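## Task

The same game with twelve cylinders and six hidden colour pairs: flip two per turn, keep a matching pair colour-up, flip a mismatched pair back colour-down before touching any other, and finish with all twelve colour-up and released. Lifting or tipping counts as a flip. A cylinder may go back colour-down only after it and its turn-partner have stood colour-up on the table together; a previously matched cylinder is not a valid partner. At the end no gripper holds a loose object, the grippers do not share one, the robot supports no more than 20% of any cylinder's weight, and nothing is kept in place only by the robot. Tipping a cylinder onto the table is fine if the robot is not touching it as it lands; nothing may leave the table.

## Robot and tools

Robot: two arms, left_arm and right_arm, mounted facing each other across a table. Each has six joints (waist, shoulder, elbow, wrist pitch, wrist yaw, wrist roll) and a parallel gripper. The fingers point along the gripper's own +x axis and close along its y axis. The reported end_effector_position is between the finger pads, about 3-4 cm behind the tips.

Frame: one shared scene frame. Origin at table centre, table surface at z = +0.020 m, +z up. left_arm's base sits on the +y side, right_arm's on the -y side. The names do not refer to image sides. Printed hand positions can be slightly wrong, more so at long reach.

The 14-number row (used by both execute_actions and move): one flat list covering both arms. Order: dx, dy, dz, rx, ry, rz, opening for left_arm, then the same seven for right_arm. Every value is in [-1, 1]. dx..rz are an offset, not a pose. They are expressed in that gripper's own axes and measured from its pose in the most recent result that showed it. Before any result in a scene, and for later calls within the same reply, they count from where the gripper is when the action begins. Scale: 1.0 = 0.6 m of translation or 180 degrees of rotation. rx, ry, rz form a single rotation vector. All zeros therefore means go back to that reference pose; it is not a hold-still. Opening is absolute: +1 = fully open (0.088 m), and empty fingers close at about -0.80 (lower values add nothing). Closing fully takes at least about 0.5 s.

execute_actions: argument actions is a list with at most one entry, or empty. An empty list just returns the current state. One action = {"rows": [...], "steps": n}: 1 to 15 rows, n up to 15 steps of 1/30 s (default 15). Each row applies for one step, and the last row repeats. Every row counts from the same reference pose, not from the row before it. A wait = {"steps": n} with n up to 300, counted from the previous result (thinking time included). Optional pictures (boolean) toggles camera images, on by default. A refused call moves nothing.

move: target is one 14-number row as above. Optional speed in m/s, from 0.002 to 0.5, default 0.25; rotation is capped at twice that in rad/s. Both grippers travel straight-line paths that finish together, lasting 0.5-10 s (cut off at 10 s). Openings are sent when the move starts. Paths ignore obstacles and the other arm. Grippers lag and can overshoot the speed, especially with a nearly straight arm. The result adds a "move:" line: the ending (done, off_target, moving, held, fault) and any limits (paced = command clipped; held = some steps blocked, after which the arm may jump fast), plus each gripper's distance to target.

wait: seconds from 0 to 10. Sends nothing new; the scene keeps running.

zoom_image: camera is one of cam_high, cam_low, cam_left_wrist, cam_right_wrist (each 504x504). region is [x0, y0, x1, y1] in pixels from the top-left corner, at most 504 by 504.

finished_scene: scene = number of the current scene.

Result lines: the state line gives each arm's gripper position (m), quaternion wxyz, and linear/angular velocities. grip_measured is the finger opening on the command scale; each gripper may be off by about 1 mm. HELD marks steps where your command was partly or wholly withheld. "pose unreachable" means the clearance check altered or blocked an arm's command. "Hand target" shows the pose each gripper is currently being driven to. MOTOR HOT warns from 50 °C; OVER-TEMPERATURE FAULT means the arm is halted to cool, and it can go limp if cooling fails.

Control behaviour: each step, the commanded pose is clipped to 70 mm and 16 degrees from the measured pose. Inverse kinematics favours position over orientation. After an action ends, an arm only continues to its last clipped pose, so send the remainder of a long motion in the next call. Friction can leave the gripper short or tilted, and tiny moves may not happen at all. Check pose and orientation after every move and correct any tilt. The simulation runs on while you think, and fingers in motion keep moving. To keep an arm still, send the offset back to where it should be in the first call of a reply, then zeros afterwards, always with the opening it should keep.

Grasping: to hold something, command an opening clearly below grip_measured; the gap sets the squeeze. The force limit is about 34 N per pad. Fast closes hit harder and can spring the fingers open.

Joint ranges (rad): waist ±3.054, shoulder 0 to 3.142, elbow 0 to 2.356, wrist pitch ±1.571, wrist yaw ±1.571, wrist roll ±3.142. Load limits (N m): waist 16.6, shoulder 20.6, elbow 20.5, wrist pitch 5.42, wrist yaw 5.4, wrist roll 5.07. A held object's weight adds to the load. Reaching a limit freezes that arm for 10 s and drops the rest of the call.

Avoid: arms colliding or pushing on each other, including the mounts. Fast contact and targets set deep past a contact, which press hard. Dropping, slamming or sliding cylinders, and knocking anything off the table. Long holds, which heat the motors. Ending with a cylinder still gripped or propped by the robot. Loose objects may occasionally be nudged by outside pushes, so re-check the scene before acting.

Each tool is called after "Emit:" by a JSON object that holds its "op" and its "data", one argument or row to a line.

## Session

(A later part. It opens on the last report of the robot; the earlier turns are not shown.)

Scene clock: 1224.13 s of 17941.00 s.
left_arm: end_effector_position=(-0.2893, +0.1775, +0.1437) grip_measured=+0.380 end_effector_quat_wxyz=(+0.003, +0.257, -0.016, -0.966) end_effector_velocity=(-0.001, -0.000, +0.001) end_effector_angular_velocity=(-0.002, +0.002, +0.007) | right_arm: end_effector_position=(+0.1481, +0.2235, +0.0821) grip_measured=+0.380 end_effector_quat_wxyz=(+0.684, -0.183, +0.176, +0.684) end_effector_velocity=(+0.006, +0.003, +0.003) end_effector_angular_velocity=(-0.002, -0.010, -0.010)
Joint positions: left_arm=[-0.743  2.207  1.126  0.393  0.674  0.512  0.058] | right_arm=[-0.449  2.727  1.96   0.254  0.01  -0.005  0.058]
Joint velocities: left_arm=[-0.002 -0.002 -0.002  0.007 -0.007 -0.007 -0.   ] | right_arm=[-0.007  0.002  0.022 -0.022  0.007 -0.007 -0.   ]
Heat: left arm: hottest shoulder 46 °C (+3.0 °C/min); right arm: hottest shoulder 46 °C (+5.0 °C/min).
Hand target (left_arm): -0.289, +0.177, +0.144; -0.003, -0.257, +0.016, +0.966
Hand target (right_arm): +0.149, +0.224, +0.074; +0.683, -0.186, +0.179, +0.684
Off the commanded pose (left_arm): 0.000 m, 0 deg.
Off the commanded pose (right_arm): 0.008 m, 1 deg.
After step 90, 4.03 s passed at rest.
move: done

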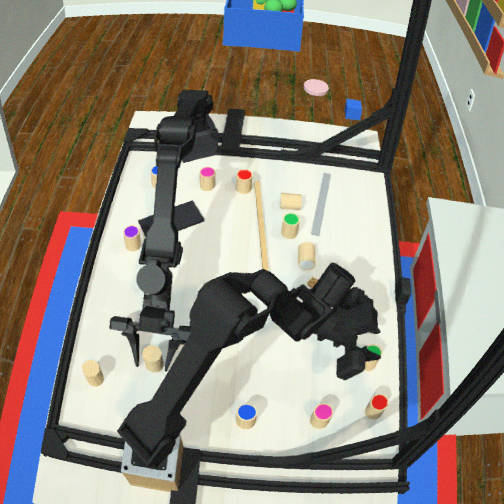

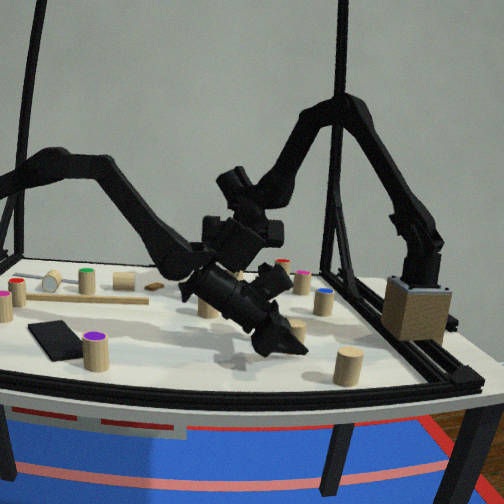

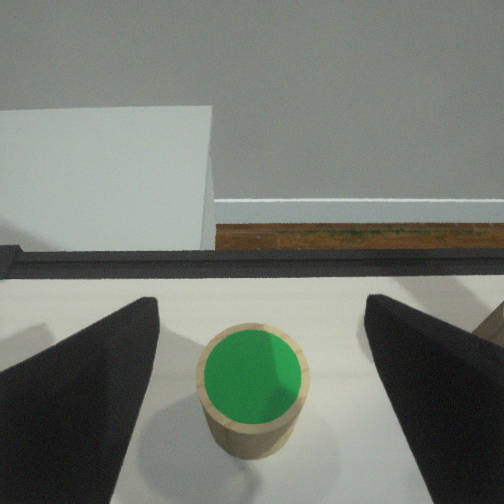

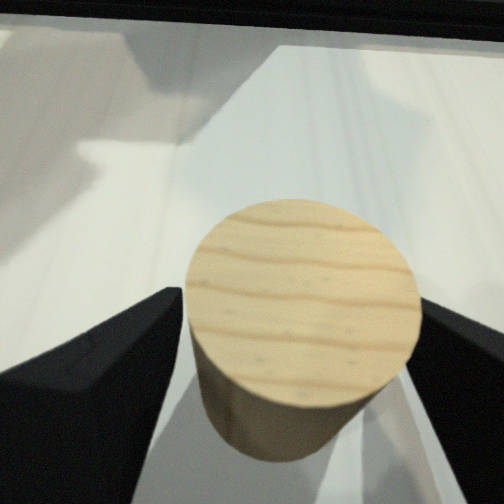

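Go down ~8 mm (command 16).

Emit:
{"op": "move", "data": {
  "target": [0,0,0,0,0,0,0.38,0.012,0,-0.025,0,0.003,0,0.38],
  "speed": 0.05
}}

Scene clock: 1227.63 s of 17941.00 s.
left_arm: end_effector_position=(-0.2893, +0.1775, +0.1435) grip_measured=+0.380 end_effector_quat_wxyz=(+0.003, +0.257, -0.016, -0.966) end_effector_velocity=(+0.000, +0.001, +0.001) end_effector_angular_velocity=(+0.005, -0.005, +0.007) | right_arm: end_effector_position=(+0.1481, +0.2243, +0.0781) grip_measured=+0.380 end_effector_quat_wxyz=(+0.685, -0.180, +0.173, +0.684) end_effector_velocity=(+0.001, -0.002, -0.003) end_effector_angular_velocity=(-0.012, +0.010, +0.000)
Joint positions: left_arm=[-0.743  2.207  1.126  0.393  0.674  0.512  0.058] | right_arm=[-0.449  2.74   1.962  0.272  0.01  -0.005  0.058]
Joint velocities: left_arm=[-0.002 -0.007 -0.002 -0.007 -0.007 -0.007 -0.   ] | right_arm=[-0.002 -0.002 -0.007 -0.007 -0.007  0.007 -0.   ]
Heat: left arm: hottest shoulder 46 °C (+2.0 °C/min); right arm: hottest shoulder 46 °C (+5.1 °C/min).
Hand target (left_arm): -0.289, +0.177, +0.144; -0.003, -0.257, +0.016, +0.966
Hand target (right_arm): +0.148, +0.222, +0.066; +0.683, -0.186, +0.179, +0.683
Off the commanded pose (left_arm): 0.000 m, 0 deg.
Off the commanded pose (right_arm): 0.013 m, 1 deg.
move: off_target (right_arm)

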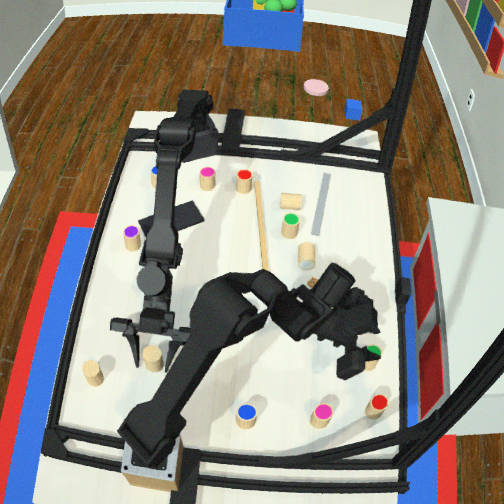

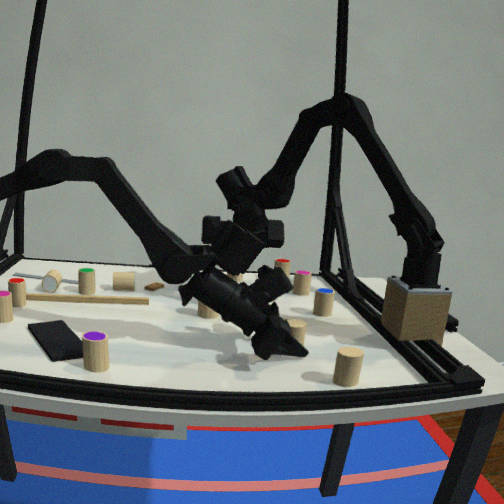

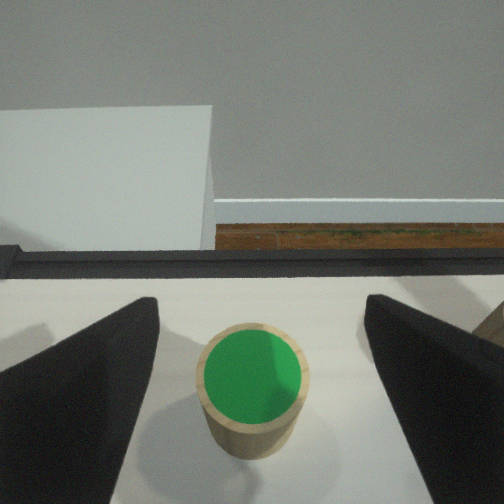

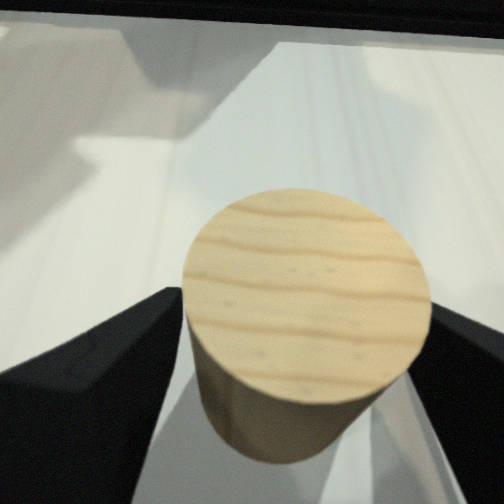

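Emit:
{"op": "move", "data": {
  "target": [0,0,0,0,0,0,0.38,-0.001,0,-0.03,0,0.006,0,0.38],
  "speed": 0.05
}}

Scene clock: 1234.17 s of 17941.00 s.
left_arm: end_effector_position=(-0.2893, +0.1775, +0.1435) grip_measured=+0.380 end_effector_quat_wxyz=(+0.003, +0.257, -0.016, -0.966) end_effector_velocity=(+0.001, -0.001, -0.002) end_effector_angular_velocity=(+0.015, -0.015, +0.025) | right_arm: end_effector_position=(+0.1481, +0.2208, +0.0722) grip_measured=+0.380 end_effector_quat_wxyz=(+0.686, -0.178, +0.172, +0.685) end_effector_velocity=(+0.001, -0.004, -0.009) end_effector_angular_velocity=(-0.032, -0.003, +0.007)
Joint positions: left_arm=[-0.743  2.207  1.126  0.393  0.674  0.512  0.058] | right_arm=[-0.449  2.741  1.93   0.311  0.01  -0.004  0.058]
Joint velocities: left_arm=[-0.002 -0.002 -0.002 -0.007 -0.022 -0.022 -0.001] | right_arm=[-0.002  0.002 -0.007 -0.022 -0.007 -0.007 -0.   ]
Heat: left arm: hottest shoulder 47 °C (+2.0 °C/min); right arm: hottest shoulder 47 °C (+4.0 °C/min).
Hand target (left_arm): -0.289, +0.177, +0.144; -0.003, -0.257, +0.016, +0.966
Hand target (right_arm): +0.148, +0.215, +0.063; +0.683, -0.187, +0.180, +0.683
Off the commanded pose (left_arm): 0.000 m, 0 deg.
Off the commanded pose (right_arm): 0.011 m, 1 deg.
After step 90, 2.83 s passed at rest.
move: off_target (right_arm)

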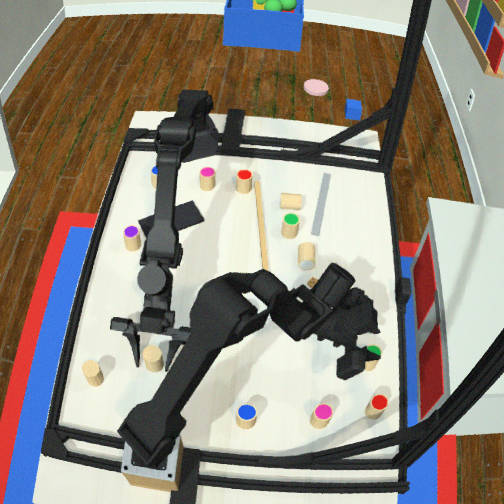

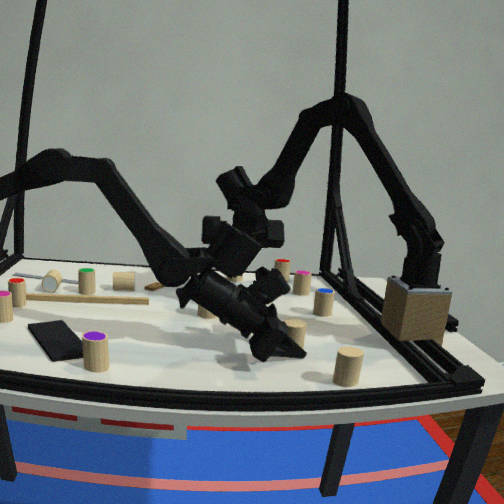

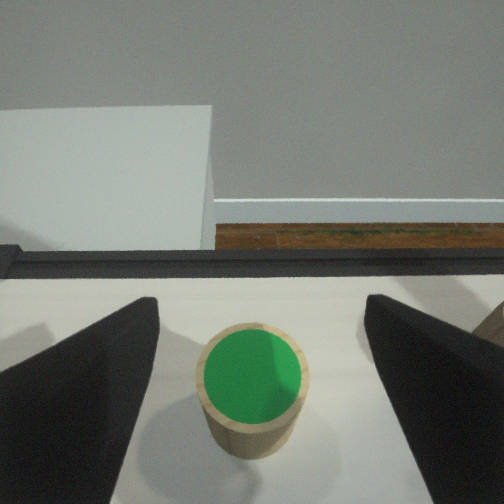

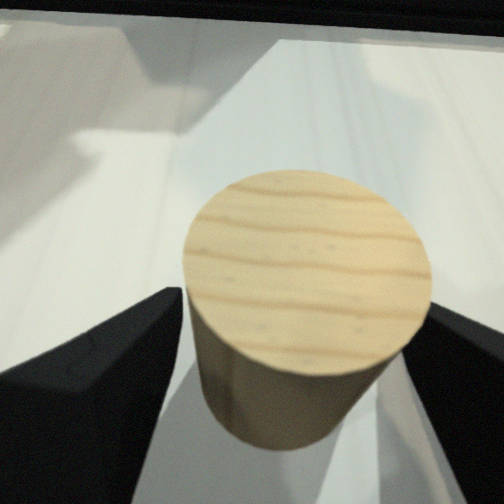

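Emit:
{"op": "move", "data": {
  "target": [0,0,0,0,0,0,0.38,-0.01,0,-0.016,0,0.008,0,0.38],
  "speed": 0.05
}}

Emit:
{"op": "execute_actions", "data": {
  "actions": [
    {"rows":[[0,0,0,0,0,0,0.38,0,0,0,0,0,0,0.3],[0,0,0,0,0,0,0.38,0,0,0,0,0,0,0.3],[0,0,0,0,0,0,0.38,0,0,0,0,0,0,0.2],[0,0,0,0,0,0,0.38,0,0,0,0,0,0,0.2],[0,0,0,0,0,0,0.38,0,0,0,0,0,0,0.1],[0,0,0,0,0,0,0.38,0,0,0,0,0,0,0.1],[0,0,0,0,0,0,0.38,0,0,0,0,0,0,0],[0,0,0,0,0,0,0.38,0,0,0,0,0,0,0],[0,0,0,0,0,0,0.38,0,0,0,0,0,0,-0.1],[0,0,0,0,0,0,0.38,0,0,0,0,0,0,-0.1],[0,0,0,0,0,0,0.38,0,0,0,0,0,0,-0.3]],"steps":14}
  ],
  "pictures": false
}}

Emit:
{"op": "move", "data": {
  "target": [0,0,0,0,0,0,0.38,-0.05,0,0.05,0,0,0,-0.3],
  "speed": 0.12
}}

Emit:
{"op": "move", "data": {
  "target": [0,0,0,0,0,0,0.38,-0.26,0,-0.115,0,0,0,-0.3],
  "speed": 0.25
}}

Scene clock: 1245.00 s of 17941.00 s.
left_arm: end_effector_position=(-0.2892, +0.1776, +0.1434) grip_measured=+0.380 end_effector_quat_wxyz=(+0.003, +0.257, -0.016, -0.966) end_effector_velocity=(+0.000, -0.000, +0.002) end_effector_angular_velocity=(-0.003, +0.015, +0.000) | right_arm: end_effector_position=(+0.1481, +0.2164, +0.0709) grip_measured=+0.380 end_effector_quat_wxyz=(+0.685, -0.178, +0.174, +0.684) end_effector_velocity=(-0.001, -0.002, +0.002) end_effector_angular_velocity=(+0.002, +0.003, -0.008)
Joint positions: left_arm=[-0.743  2.207  1.126  0.393  0.674  0.512  0.058] | right_arm=[-0.449  2.727  1.898  0.326  0.01  -0.001  0.058]
Joint velocities: left_arm=[ 0.002 -0.002 -0.007  0.022  0.007 -0.007 -0.   ] | right_arm=[ 0.002 -0.012 -0.017  0.007  0.007  0.007 -0.   ]
Heat: left arm: hottest shoulder 47 °C (+2.0 °C/min); right arm: hottest shoulder 50 °C (+5.0 °C/min). Fold the right arm in close to its base before you think long.
Hand target (left_arm): -0.289, +0.178, +0.143; -0.003, -0.257, +0.016, +0.966
Hand target (right_arm): +0.148, +0.211, +0.067; +0.683, -0.186, +0.180, +0.683
Off the commanded pose (left_arm): 0.000 m, 0 deg.
Off the commanded pose (right_arm): 0.007 m, 1 deg.
MOTOR HOT: a motor of the right arm reached 50 °C. Now the hottest motor of the right arm, joint 2 (shoulder), reports 50 °C. The temperature limit of the motors' drives, at which the controller stops that arm, is 95 °C. To cool a motor, set the load down, stop pushing, or move to a pose that needs little force.
After step 90, 7.13 s passed at rest.
move: done

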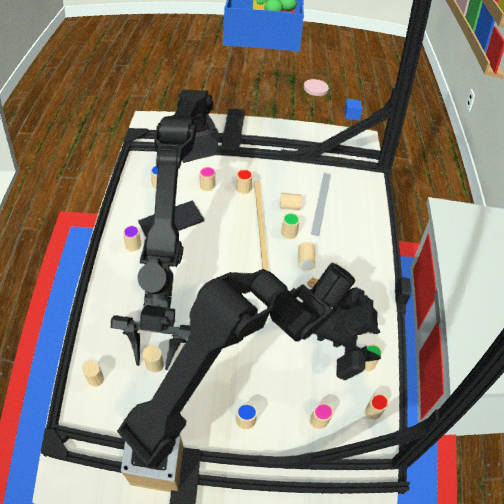

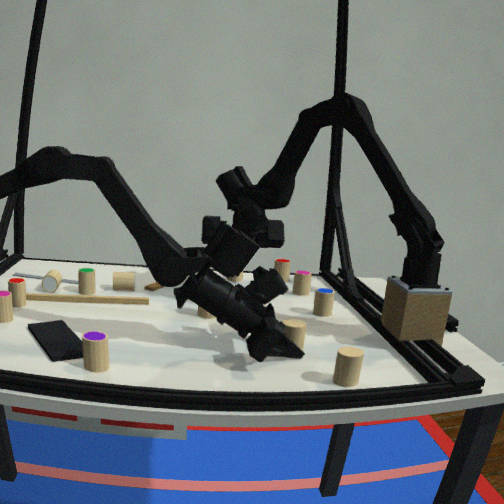

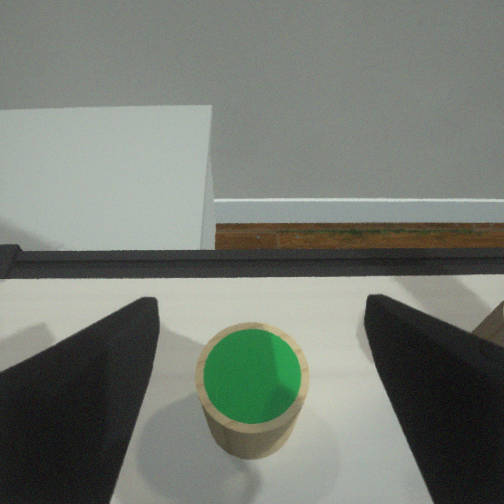

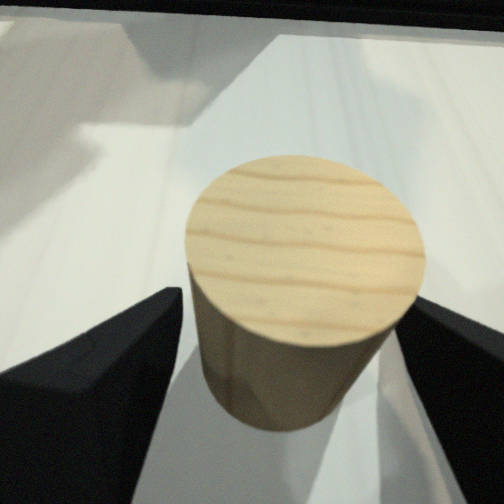

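Scene clock: 1245.47 s of 17941.00 s.
left_arm: end_effector_position=(-0.2892, +0.1776, +0.1434) grip_measured=+0.380 end_effector_quat_wxyz=(+0.003, +0.257, -0.016, -0.966) end_effector_velocity=(+0.001, +0.004, -0.000) end_effector_angular_velocity=(+0.022, -0.008, -0.004) | right_arm: end_effector_position=(+0.1424, +0.2169, +0.0721) grip_measured=+0.001 end_effector_quat_wxyz=(+0.681, -0.175, +0.173, +0.689) end_effector_velocity=(+0.000, +0.002, +0.004) end_effector_angular_velocity=(+0.012, -0.003, +0.007)
Joint positions: left_arm=[-0.743  2.207  1.126  0.393  0.674  0.512  0.058] | right_arm=[-0.442  2.726  1.898  0.331  0.003  0.001  0.039]
Joint velocities: left_arm=[-0.002 -0.007 -0.002 -0.022  0.007 -0.007  0.   ] | right_arm=[-0.002 -0.002  0.002  0.007 -0.007 -0.007 -0.   ]
Heat: left arm: hottest shoulder 47 °C (+2.0 °C/min); right arm: hottest shoulder 50 °C (+5.0 °C/min). Fold the right arm in close to its base before you think long.
Hand target (left_arm): -0.289, +0.178, +0.143; -0.003, -0.257, +0.016, +0.966
Hand target (right_arm): +0.148, +0.216, +0.071; +0.685, -0.178, +0.174, +0.684
Off the commanded pose (left_arm): 0.000 m, 0 deg.
Off the commanded pose (right_arm): 0.006 m, 1 deg.
MOTOR HOT: still on. Now the hottest motor of the right arm, joint 2 (shoulder), reports 50 °C; a drive's own limit is 95 °C.
Steps of this call (steps 1 to 14: all 14 steps of this action). Readings (end_effector_position):
1: left_arm (-0.2892, +0.1776, +0.1434) | right_arm (+0.1480, +0.2165, +0.0712)
2: left_arm (-0.2892, +0.1776, +0.1434) | right_arm (+0.1474, +0.2165, +0.0713)
4: left_arm (-0.2892, +0.1776, +0.1434) | right_arm (+0.1458, +0.2167, +0.0717)
8: left_arm (-0.2892, +0.1776, +0.1434) | right_arm (+0.1427, +0.2169, +0.0720)
14: the state above

Scene clock: 1246.80 s of 17941.00 s.
left_arm: end_effector_position=(-0.2892, +0.1776, +0.1434) grip_measured=+0.380 end_effector_quat_wxyz=(+0.003, +0.257, -0.016, -0.966) end_effector_velocity=(+0.001, +0.001, -0.002) end_effector_angular_velocity=(+0.028, -0.015, +0.014) | right_arm: end_effector_position=(+0.1426, +0.2041, +0.0994) grip_measured=+0.001 end_effector_quat_wxyz=(+0.680, -0.182, +0.179, +0.688) end_effector_velocity=(+0.001, -0.004, -0.006) end_effector_angular_velocity=(-0.027, -0.016, +0.015)
Joint positions: left_arm=[-0.743  2.207  1.126  0.393  0.674  0.512  0.058] | right_arm=[-0.442  2.613  1.805  0.291  0.003  0.001  0.039]
Joint velocities: left_arm=[-0.002 -0.002  0.002 -0.022 -0.007 -0.022  0.   ] | right_arm=[-0.002 -0.002 -0.007 -0.022 -0.007 -0.022 -0.   ]
Heat: left arm: hottest shoulder 47 °C (+2.0 °C/min); right arm: hottest shoulder 50 °C (+5.1 °C/min). Fold the right arm in close to its base before you think long.
Hand target (left_arm): -0.289, +0.178, +0.143; -0.003, -0.257, +0.016, +0.966
Hand target (right_arm): +0.142, +0.205, +0.113; +0.681, -0.175, +0.173, +0.689
Off the commanded pose (left_arm): 0.000 m, 0 deg.
Off the commanded pose (right_arm): 0.013 m, 1 deg.
MOTOR HOT: still on. Now the hottest motor of the right arm, joint 2 (shoulder), reports 50 °C; a drive's own limit is 95 °C.
move: off_target (right_arm)

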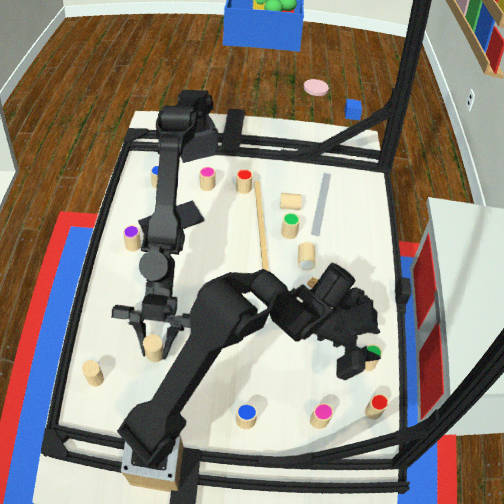

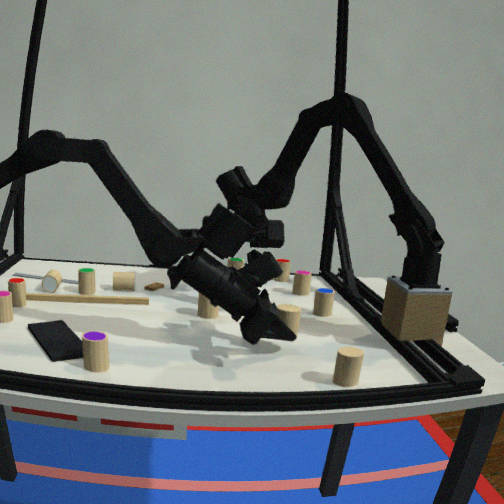

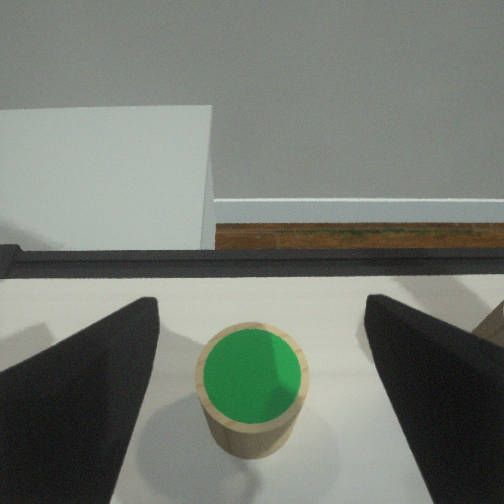

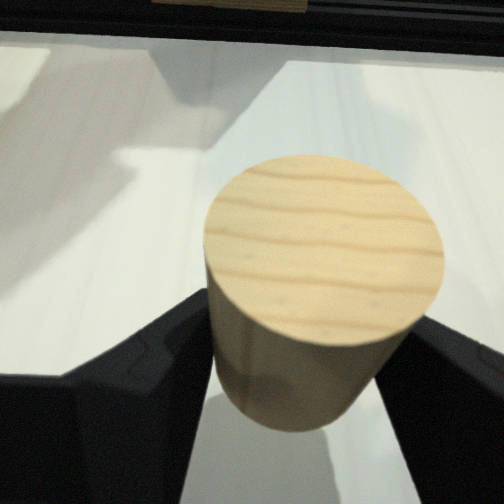

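Scene clock: 1248.07 s of 17941.00 s.
left_arm: end_effector_position=(-0.2892, +0.1776, +0.1432) grip_measured=+0.380 end_effector_quat_wxyz=(+0.003, +0.257, -0.016, -0.966) end_effector_velocity=(+0.000, +0.001, -0.001) end_effector_angular_velocity=(-0.004, -0.009, -0.000) | right_arm: end_effector_position=(+0.1445, +0.0345, +0.1085) grip_measured=+0.001 end_effector_quat_wxyz=(+0.678, -0.188, +0.185, +0.686) end_effector_velocity=(+0.000, -0.004, -0.002) end_effector_angular_velocity=(-0.012, -0.003, +0.008)
Joint positions: left_arm=[-0.743  2.208  1.126  0.393  0.674  0.512  0.058] | right_arm=[-0.441  2.128  0.874  0.719  0.003  0.001  0.039]
Joint velocities: left_arm=[-0.002 -0.002 -0.002 -0.007 -0.007  0.007 -0.   ] | right_arm=[-0.002 -0.007 -0.012 -0.007 -0.007 -0.007 -0.   ]
Heat: left arm: hottest shoulder 47 °C (+2.0 °C/min); right arm: hottest shoulder 51 °C (+6.1 °C/min). Fold the right arm in close to its base before you think long.
Hand target (left_arm): -0.289, +0.178, +0.143; -0.003, -0.257, +0.016, +0.966
Hand target (right_arm): +0.144, +0.035, +0.117; +0.680, -0.182, +0.179, +0.687
Off the commanded pose (left_arm): 0.000 m, 0 deg.
Off the commanded pose (right_arm): 0.008 m, 1 deg.
MOTOR HOT: still on. Now the hottest motor of the right arm, joint 2 (shoulder), reports 51 °C; a drive's own limit is 95 °C.
move: done

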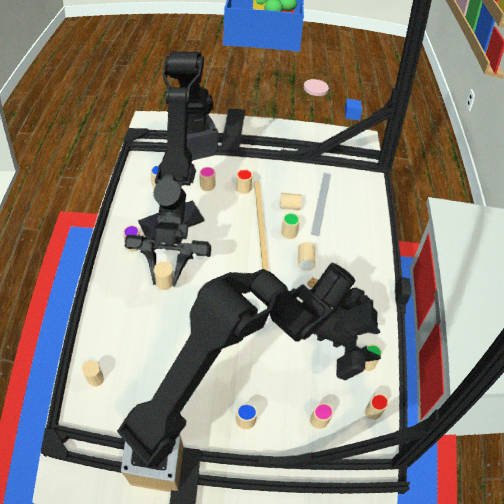

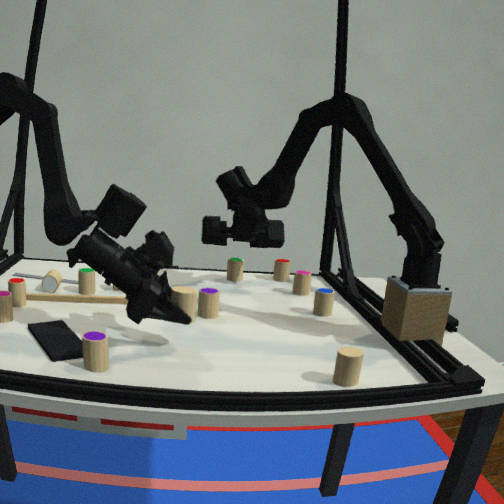

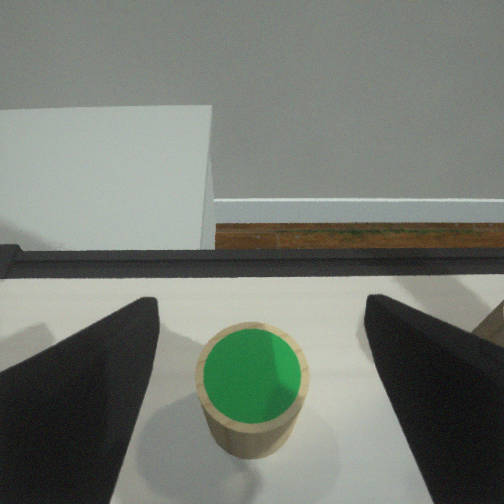

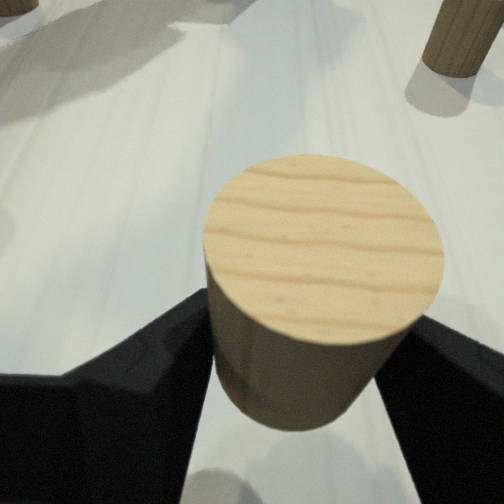

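Emit:
{"op": "move", "data": {
  "target": [-0.279,-0.053,-0.147,0,0.503,0,0.38,-0.213,0.158,-0.123,-0.267,0.467,0.071,-0.3],
  "speed": 0.35
}}

Scene clock: 1262.43 s of 17941.00 s.
left_arm: end_effector_position=(-0.0984, +0.2104, +0.1492) grip_measured=+0.380 end_effector_quat_wxyz=(+0.014, +0.866, -0.006, -0.500) end_effector_velocity=(+0.002, -0.001, +0.006) end_effector_angular_velocity=(-0.014, -0.019, -0.004) | right_arm: end_effector_position=(+0.0507, -0.1153, +0.1120) grip_measured=+0.001 end_effector_quat_wxyz=(+0.194, -0.796, +0.331, +0.467) end_effector_velocity=(-0.002, -0.001, +0.009) end_effector_angular_velocity=(-0.012, +0.006, +0.005)
Joint positions: left_arm=[-0.833  2.224  1.556 -1.294 -0.36   0.646  0.058] | right_arm=[-0.077  2.364  1.754 -1.435  0.193 -0.356  0.039]
Joint velocities: left_arm=[-0.002 -0.007  0.007 -0.022 -0.022 -0.007 -0.   ] | right_arm=[ 0.002 -0.007  0.022 -0.037 -0.007 -0.007 -0.   ]
Heat: left arm: hottest shoulder 47 °C (+2.0 °C/min); right arm: hottest shoulder 50 °C (+4.0 °C/min). Fold the right arm in close to its base before you think long.
Hand target (left_arm): -0.100, +0.209, +0.149; +0.015, +0.867, -0.008, -0.498
Hand target (right_arm): +0.051, -0.114, +0.109; -0.191, +0.799, -0.331, -0.464
Off the commanded pose (left_arm): 0.002 m, 0 deg.
Off the commanded pose (right_arm): 0.002 m, 1 deg.
MOTOR HOT: still on. Now the hottest motor of the right arm, joint 2 (shoulder), reports 50 °C; a drive's own limit is 95 °C.
move: done

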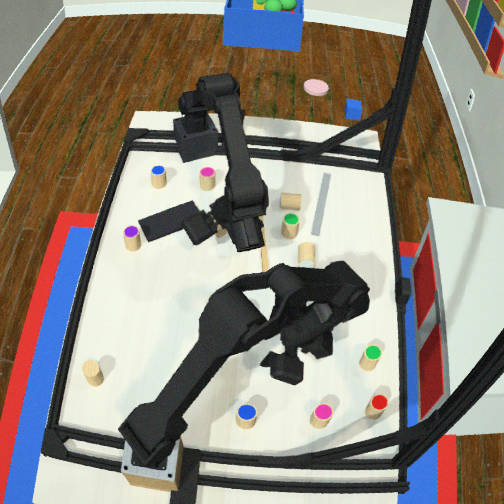

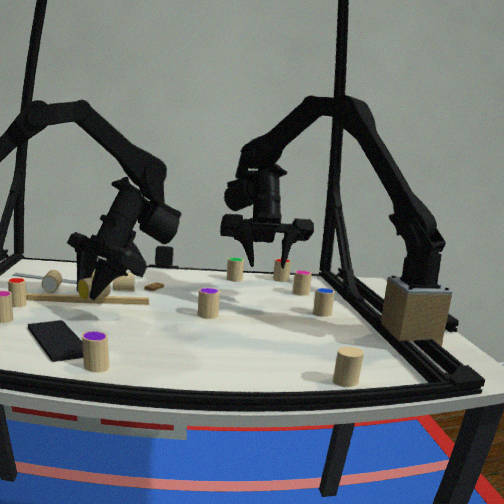

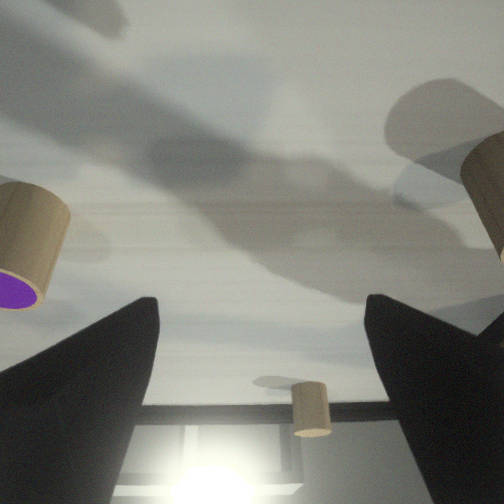

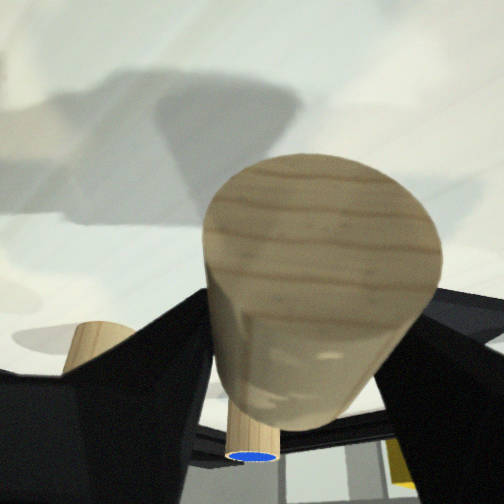

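Emit:
{"op": "move", "data": {
  "target": [0.303,-0.092,-0.508,0,0,0,0.38,0.073,0,0.041,0,0,0,-0.3],
  "speed": 0.22
}}

Scene clock: 1271.60 s of 17941.00 s.
left_arm: end_effector_position=(+0.2594, +0.2626, +0.1472) grip_measured=+0.380 end_effector_quat_wxyz=(+0.015, +0.870, -0.007, -0.493) end_effector_velocity=(+0.000, +0.001, -0.000) end_effector_angular_velocity=(+0.002, +0.004, -0.013) | right_arm: end_effector_position=(+0.0494, -0.1117, +0.0696) grip_measured=+0.001 end_effector_quat_wxyz=(+0.201, -0.793, +0.327, +0.473) end_effector_velocity=(-0.002, -0.001, +0.002) end_effector_angular_velocity=(-0.012, +0.012, +0.019)
Joint positions: left_arm=[ 0.338  1.508  0.591 -0.434 -0.497  1.945  0.058] | right_arm=[-0.077  2.433  1.704 -1.296  0.193 -0.356  0.039]
Joint velocities: left_arm=[ 0.007 -0.007 -0.007  0.007  0.007  0.022  0.   ] | right_arm=[ 0.002 -0.002  0.002 -0.007 -0.007 -0.022  0.   ]
Heat: left arm: hottest shoulder 46 °C (+1.0 °C/min); right arm: hottest shoulder 48 °C (+3.0 °C/min). Fold the right arm in close to its base before you think long.
Hand target (left_arm): +0.259, +0.264, +0.147; +0.016, +0.869, -0.008, -0.494
Hand target (right_arm): +0.051, -0.115, +0.062; -0.194, +0.796, -0.331, -0.467
Off the commanded pose (left_arm): 0.007 m, 1 deg.
Off the commanded pose (right_arm): 0.009 m, 1 deg.
MOTOR HOT: still on. Now the hottest motor of the right arm, joint 2 (shoulder), reports 48 °C; a drive's own limit is 95 °C.
move: off_target (right_arm)

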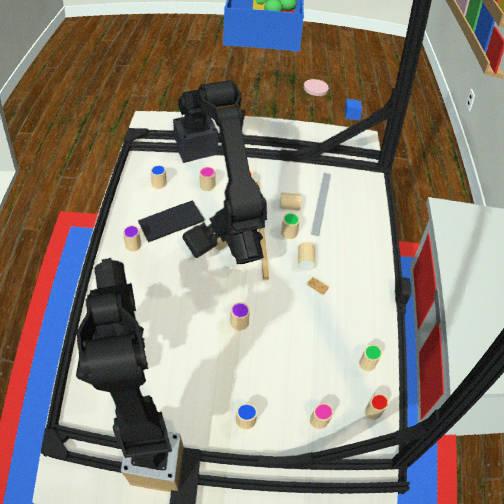

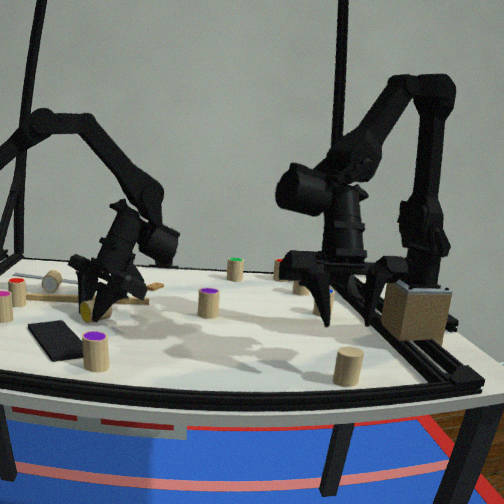

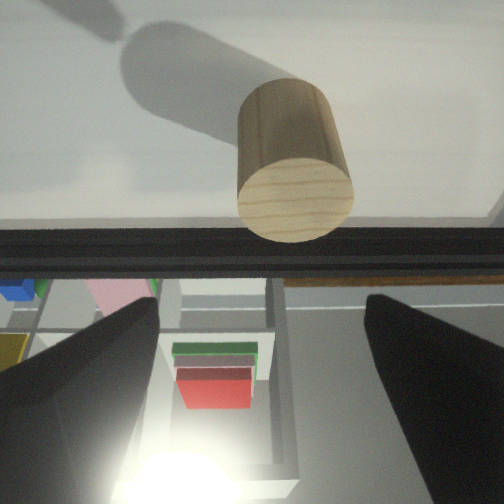

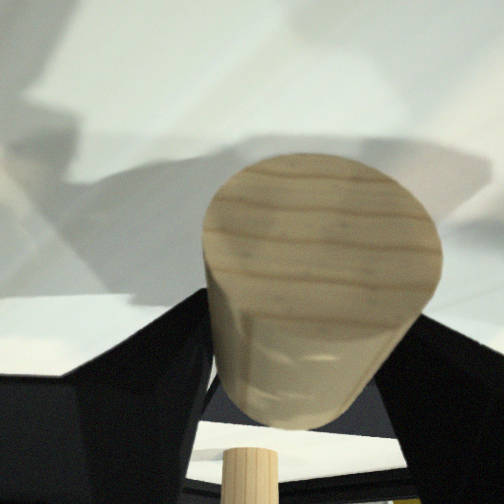

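Emit:
{"op": "execute_actions", "data": {
  "actions": [
    {"rows":[[0,0,0,0,0,0,0.38,0,0,0,0,0,0,0.38]],"steps":10}
  ],
  "pictures": false
}}

Emit:
{"op": "move", "data": {
  "target": [0.04,-0.027,-0.002,0,-0.004,0,0.38,0.051,0,-0.006,0,-0.492,0,0.38],
  "speed": 0.35
}}

Scene clock: 1276.43 s of 17941.00 s.
left_arm: end_effector_position=(+0.2595, +0.2627, +0.1471) grip_measured=+0.380 end_effector_quat_wxyz=(+0.015, +0.870, -0.007, -0.493) end_effector_velocity=(-0.000, +0.002, +0.000) end_effector_angular_velocity=(+0.005, -0.004, +0.005) | right_arm: end_effector_position=(+0.0493, -0.1117, +0.0692) grip_measured=+0.359 end_effector_quat_wxyz=(+0.201, -0.793, +0.327, +0.473) end_effector_velocity=(+0.001, -0.002, +0.001) end_effector_angular_velocity=(-0.012, +0.006, +0.001)
Joint positions: left_arm=[ 0.34   1.508  0.59  -0.433 -0.496  1.947  0.058] | right_arm=[-0.077  2.433  1.704 -1.295  0.193 -0.356  0.057]
Joint velocities: left_arm=[-0.002 -0.002 -0.002 -0.007 -0.007 -0.007 -0.   ] | right_arm=[-0.002 -0.002 -0.002 -0.007 -0.007 -0.007  0.011]
Heat: left arm: hottest shoulder 45 °C (+0.0 °C/min); right arm: hottest shoulder 47 °C (+2.0 °C/min).
Hand target (left_arm): +0.259, +0.263, +0.147; +0.015, +0.870, -0.007, -0.493
Hand target (right_arm): +0.049, -0.112, +0.070; -0.201, +0.793, -0.327, -0.474
Off the commanded pose (left_arm): 0.000 m, 0 deg.
Off the commanded pose (right_arm): 0.000 m, 0 deg.
MOTOR HOT: cleared. Now the hottest motor of the right arm, joint 2 (shoulder), reports 47 °C.
Steps of this call (steps 1 to 135: nothing new was sent; steps 136 to 145: all 10 steps of this action). Readings (end_effector_position):
136: left_arm (+0.2595, +0.2627, +0.1471) | right_arm (+0.0494, -0.1118, +0.0693)
137: left_arm (+0.2595, +0.2627, +0.1471) | right_arm (+0.0494, -0.1118, +0.0692)
139: left_arm (+0.2595, +0.2627, +0.1471) | right_arm (+0.0493, -0.1117, +0.0692)
143: left_arm (+0.2595, +0.2627, +0.1471) | right_arm (+0.0493, -0.1117, +0.0692)
145: the state above

Scene clock: 1279.47 s of 17941.00 s.
left_arm: end_effector_position=(+0.2741, +0.2754, +0.1298) grip_measured=+0.380 end_effector_quat_wxyz=(+0.019, +0.868, -0.010, -0.496) end_effector_velocity=(+0.000, +0.006, +0.000) end_effector_angular_velocity=(+0.025, -0.010, +0.010) | right_arm: end_effector_position=(+0.0630, -0.1204, +0.0501) grip_measured=+0.380 end_effector_quat_wxyz=(+0.369, -0.236, +0.085, +0.895) end_effector_velocity=(-0.000, -0.002, -0.001) end_effector_angular_velocity=(+0.017, -0.000, +0.007)
Joint positions: left_arm=[ 0.431  1.527  0.514 -0.284 -0.466  2.045  0.058] | right_arm=[-0.474  2.235  0.412  1.151 -0.678 -0.488  0.058]
Joint velocities: left_arm=[-0.002 -0.002 -0.002 -0.022 -0.022 -0.007 -0.   ] | right_arm=[-0.002  0.017 -0.007  0.037 -0.007 -0.007 -0.   ]
Heat: left arm: hottest shoulder 45 °C (-1.0 °C/min); right arm: hottest shoulder 47 °C (+2.0 °C/min).
Hand target (left_arm): +0.273, +0.278, +0.127; +0.015, +0.867, -0.008, -0.498
Hand target (right_arm): +0.063, -0.124, +0.045; +0.367, -0.238, +0.093, +0.894
Off the commanded pose (left_arm): 0.004 m, 1 deg.
Off the commanded pose (right_arm): 0.007 m, 1 deg.
move: done

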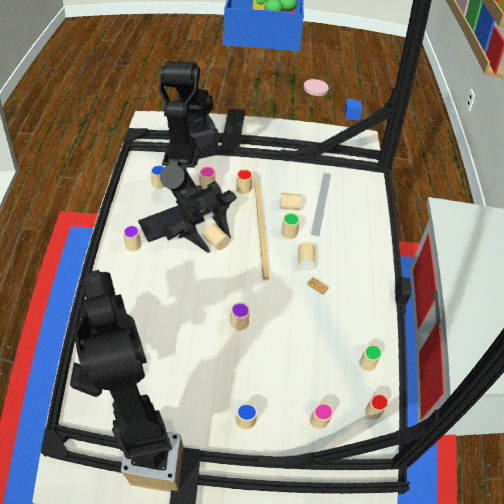

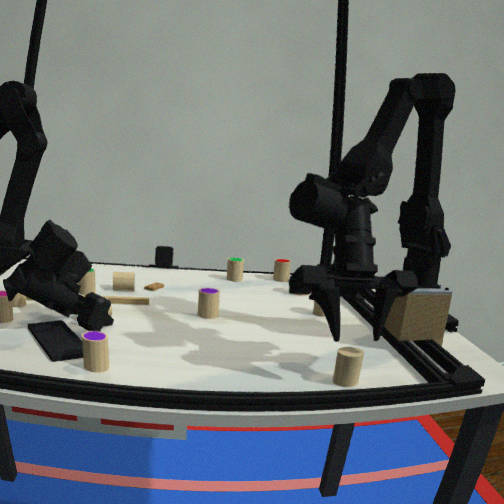

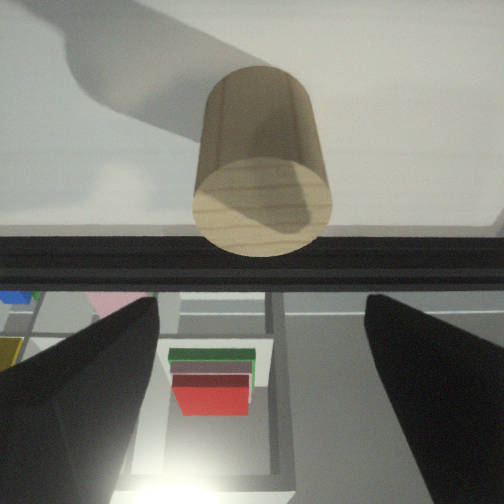

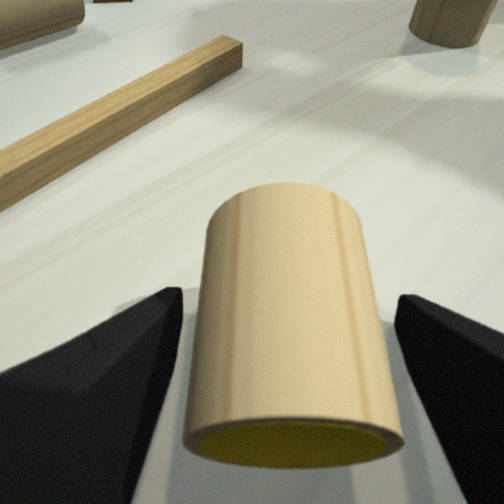

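Emit:
{"op": "execute_actions", "data": {
  "actions": [
    {"rows":[[0,0,0,0,0,0,0.38,0,0,0,0,0,0,0.3],[0,0,0,0,0,0,0.38,0,0,0,0,0,0,0.3],[0,0,0,0,0,0,0.38,0,0,0,0,0,0,0.2],[0,0,0,0,0,0,0.38,0,0,0,0,0,0,0.2],[0,0,0,0,0,0,0.38,0,0,0,0,0,0,0.1],[0,0,0,0,0,0,0.38,0,0,0,0,0,0,0.1],[0,0,0,0,0,0,0.38,0,0,0,0,0,0,0],[0,0,0,0,0,0,0.38,0,0,0,0,0,0,0],[0,0,0,0,0,0,0.38,0,0,0,0,0,0,-0.1],[0,0,0,0,0,0,0.38,0,0,0,0,0,0,-0.1],[0,0,0,0,0,0,0.38,0,0,0,0,0,0,-0.3]],"steps":14}
  ],
  "pictures": false
}}

Emit:
{"op": "move", "data": {
  "target": [0.103,-0.007,0.054,0,0,0,0.38,-0.035,0,0.06,0,0,0,-0.3],
  "speed": 0.07
}}

Scene clock: 1288.80 s of 17941.00 s.
left_arm: end_effector_position=(+0.2740, +0.2756, +0.1296) grip_measured=+0.380 end_effector_quat_wxyz=(+0.018, +0.868, -0.010, -0.496) end_effector_velocity=(-0.002, +0.006, -0.002) end_effector_angular_velocity=(+0.024, +0.005, +0.006) | right_arm: end_effector_position=(+0.0623, -0.1209, +0.0501) grip_measured=-0.009 end_effector_quat_wxyz=(+0.367, -0.234, +0.086, +0.896) end_effector_velocity=(-0.002, -0.000, +0.000) end_effector_angular_velocity=(+0.002, +0.000, +0.012)
Joint positions: left_arm=[ 0.431  1.528  0.514 -0.284 -0.466  2.045  0.058] | right_arm=[-0.474  2.237  0.411  1.154 -0.683 -0.486  0.039]
Joint velocities: left_arm=[-0.002 -0.002 -0.007 -0.022 -0.007 -0.007 -0.   ] | right_arm=[ 0.002 -0.002  0.002 -0.007 -0.007 -0.007 -0.   ]
Heat: left arm: hottest shoulder 43 °C (-3.0 °C/min); right arm: hottest shoulder 44 °C (-2.0 °C/min).
Hand target (left_arm): +0.274, +0.275, +0.130; +0.018, +0.868, -0.010, -0.496
Hand target (right_arm): +0.063, -0.120, +0.050; +0.369, -0.236, +0.085, +0.895
Off the commanded pose (left_arm): 0.000 m, 0 deg.
Off the commanded pose (right_arm): 0.001 m, 0 deg.
Steps of this call (steps 1 to 90: nothing new was sent; then 5.87 s passed at rest; steps 91 to 104: all 14 steps of this action). Readings (end_effector_position):
91: left_arm (+0.2740, +0.2756, +0.1296) | right_arm (+0.0628, -0.1205, +0.0501)
92: left_arm (+0.2740, +0.2756, +0.1296) | right_arm (+0.0627, -0.1206, +0.0501)
94: left_arm (+0.2740, +0.2756, +0.1296) | right_arm (+0.0625, -0.1208, +0.0501)
98: left_arm (+0.2740, +0.2756, +0.1296) | right_arm (+0.0624, -0.1209, +0.0500)
104: the state above

Scene clock: 1290.40 s of 17941.00 s.
left_arm: end_effector_position=(+0.2784, +0.2747, +0.0614) grip_measured=+0.380 end_effector_quat_wxyz=(+0.021, +0.870, -0.011, -0.493) end_effector_velocity=(-0.002, +0.001, -0.003) end_effector_angular_velocity=(-0.000, +0.010, +0.002) | right_arm: end_effector_position=(+0.0623, -0.1221, +0.0880) grip_measured=-0.009 end_effector_quat_wxyz=(+0.366, -0.236, +0.090, +0.896) end_effector_velocity=(+0.003, -0.001, -0.000) end_effector_angular_velocity=(+0.001, -0.018, -0.002)
Joint positions: left_arm=[ 0.447  1.864  0.432  0.149 -0.464  2.063  0.058] | right_arm=[-0.474  1.988  0.386  0.92  -0.683 -0.486  0.039]
Joint velocities: left_arm=[-0.002  0.012 -0.002  0.007  0.007 -0.007 -0.   ] | right_arm=[-0.007 -0.012 -0.002 -0.022  0.007 -0.022  0.   ]
Heat: left arm: hottest shoulder 42 °C (-5.1 °C/min); right arm: hottest shoulder 44 °C (-2.0 °C/min).
Hand target (left_arm): +0.278, +0.277, +0.059; +0.018, +0.868, -0.010, -0.496
Hand target (right_arm): +0.062, -0.122, +0.092; +0.367, -0.234, +0.086, +0.896
Off the commanded pose (left_arm): 0.003 m, 0 deg.
Off the commanded pose (right_arm): 0.004 m, 1 deg.
move: done

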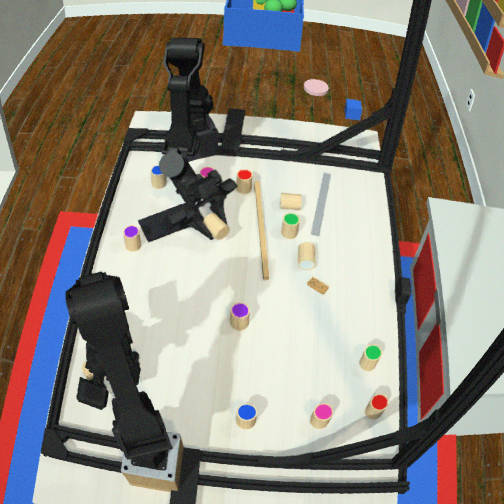

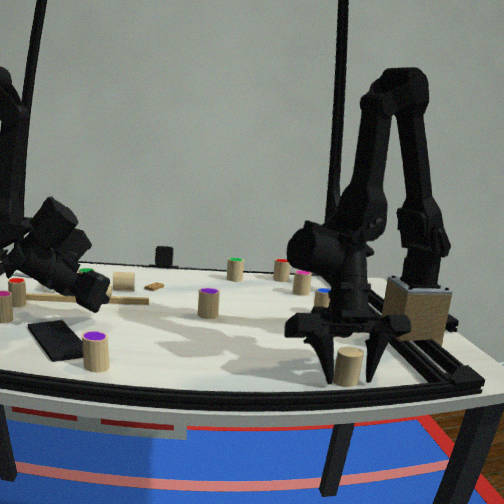

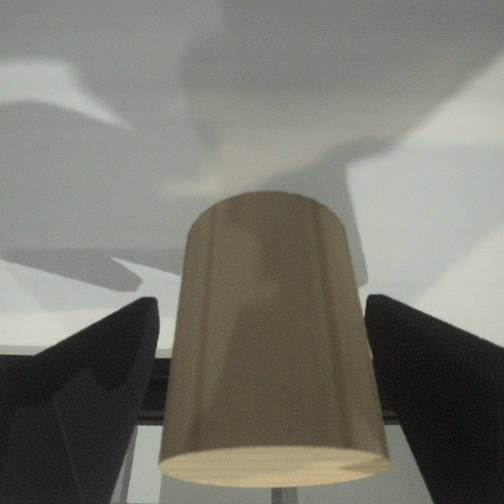

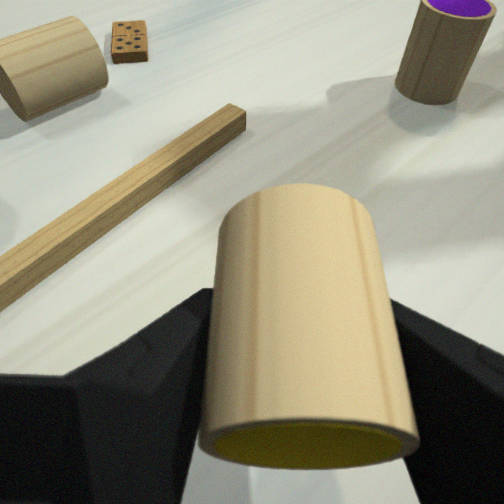

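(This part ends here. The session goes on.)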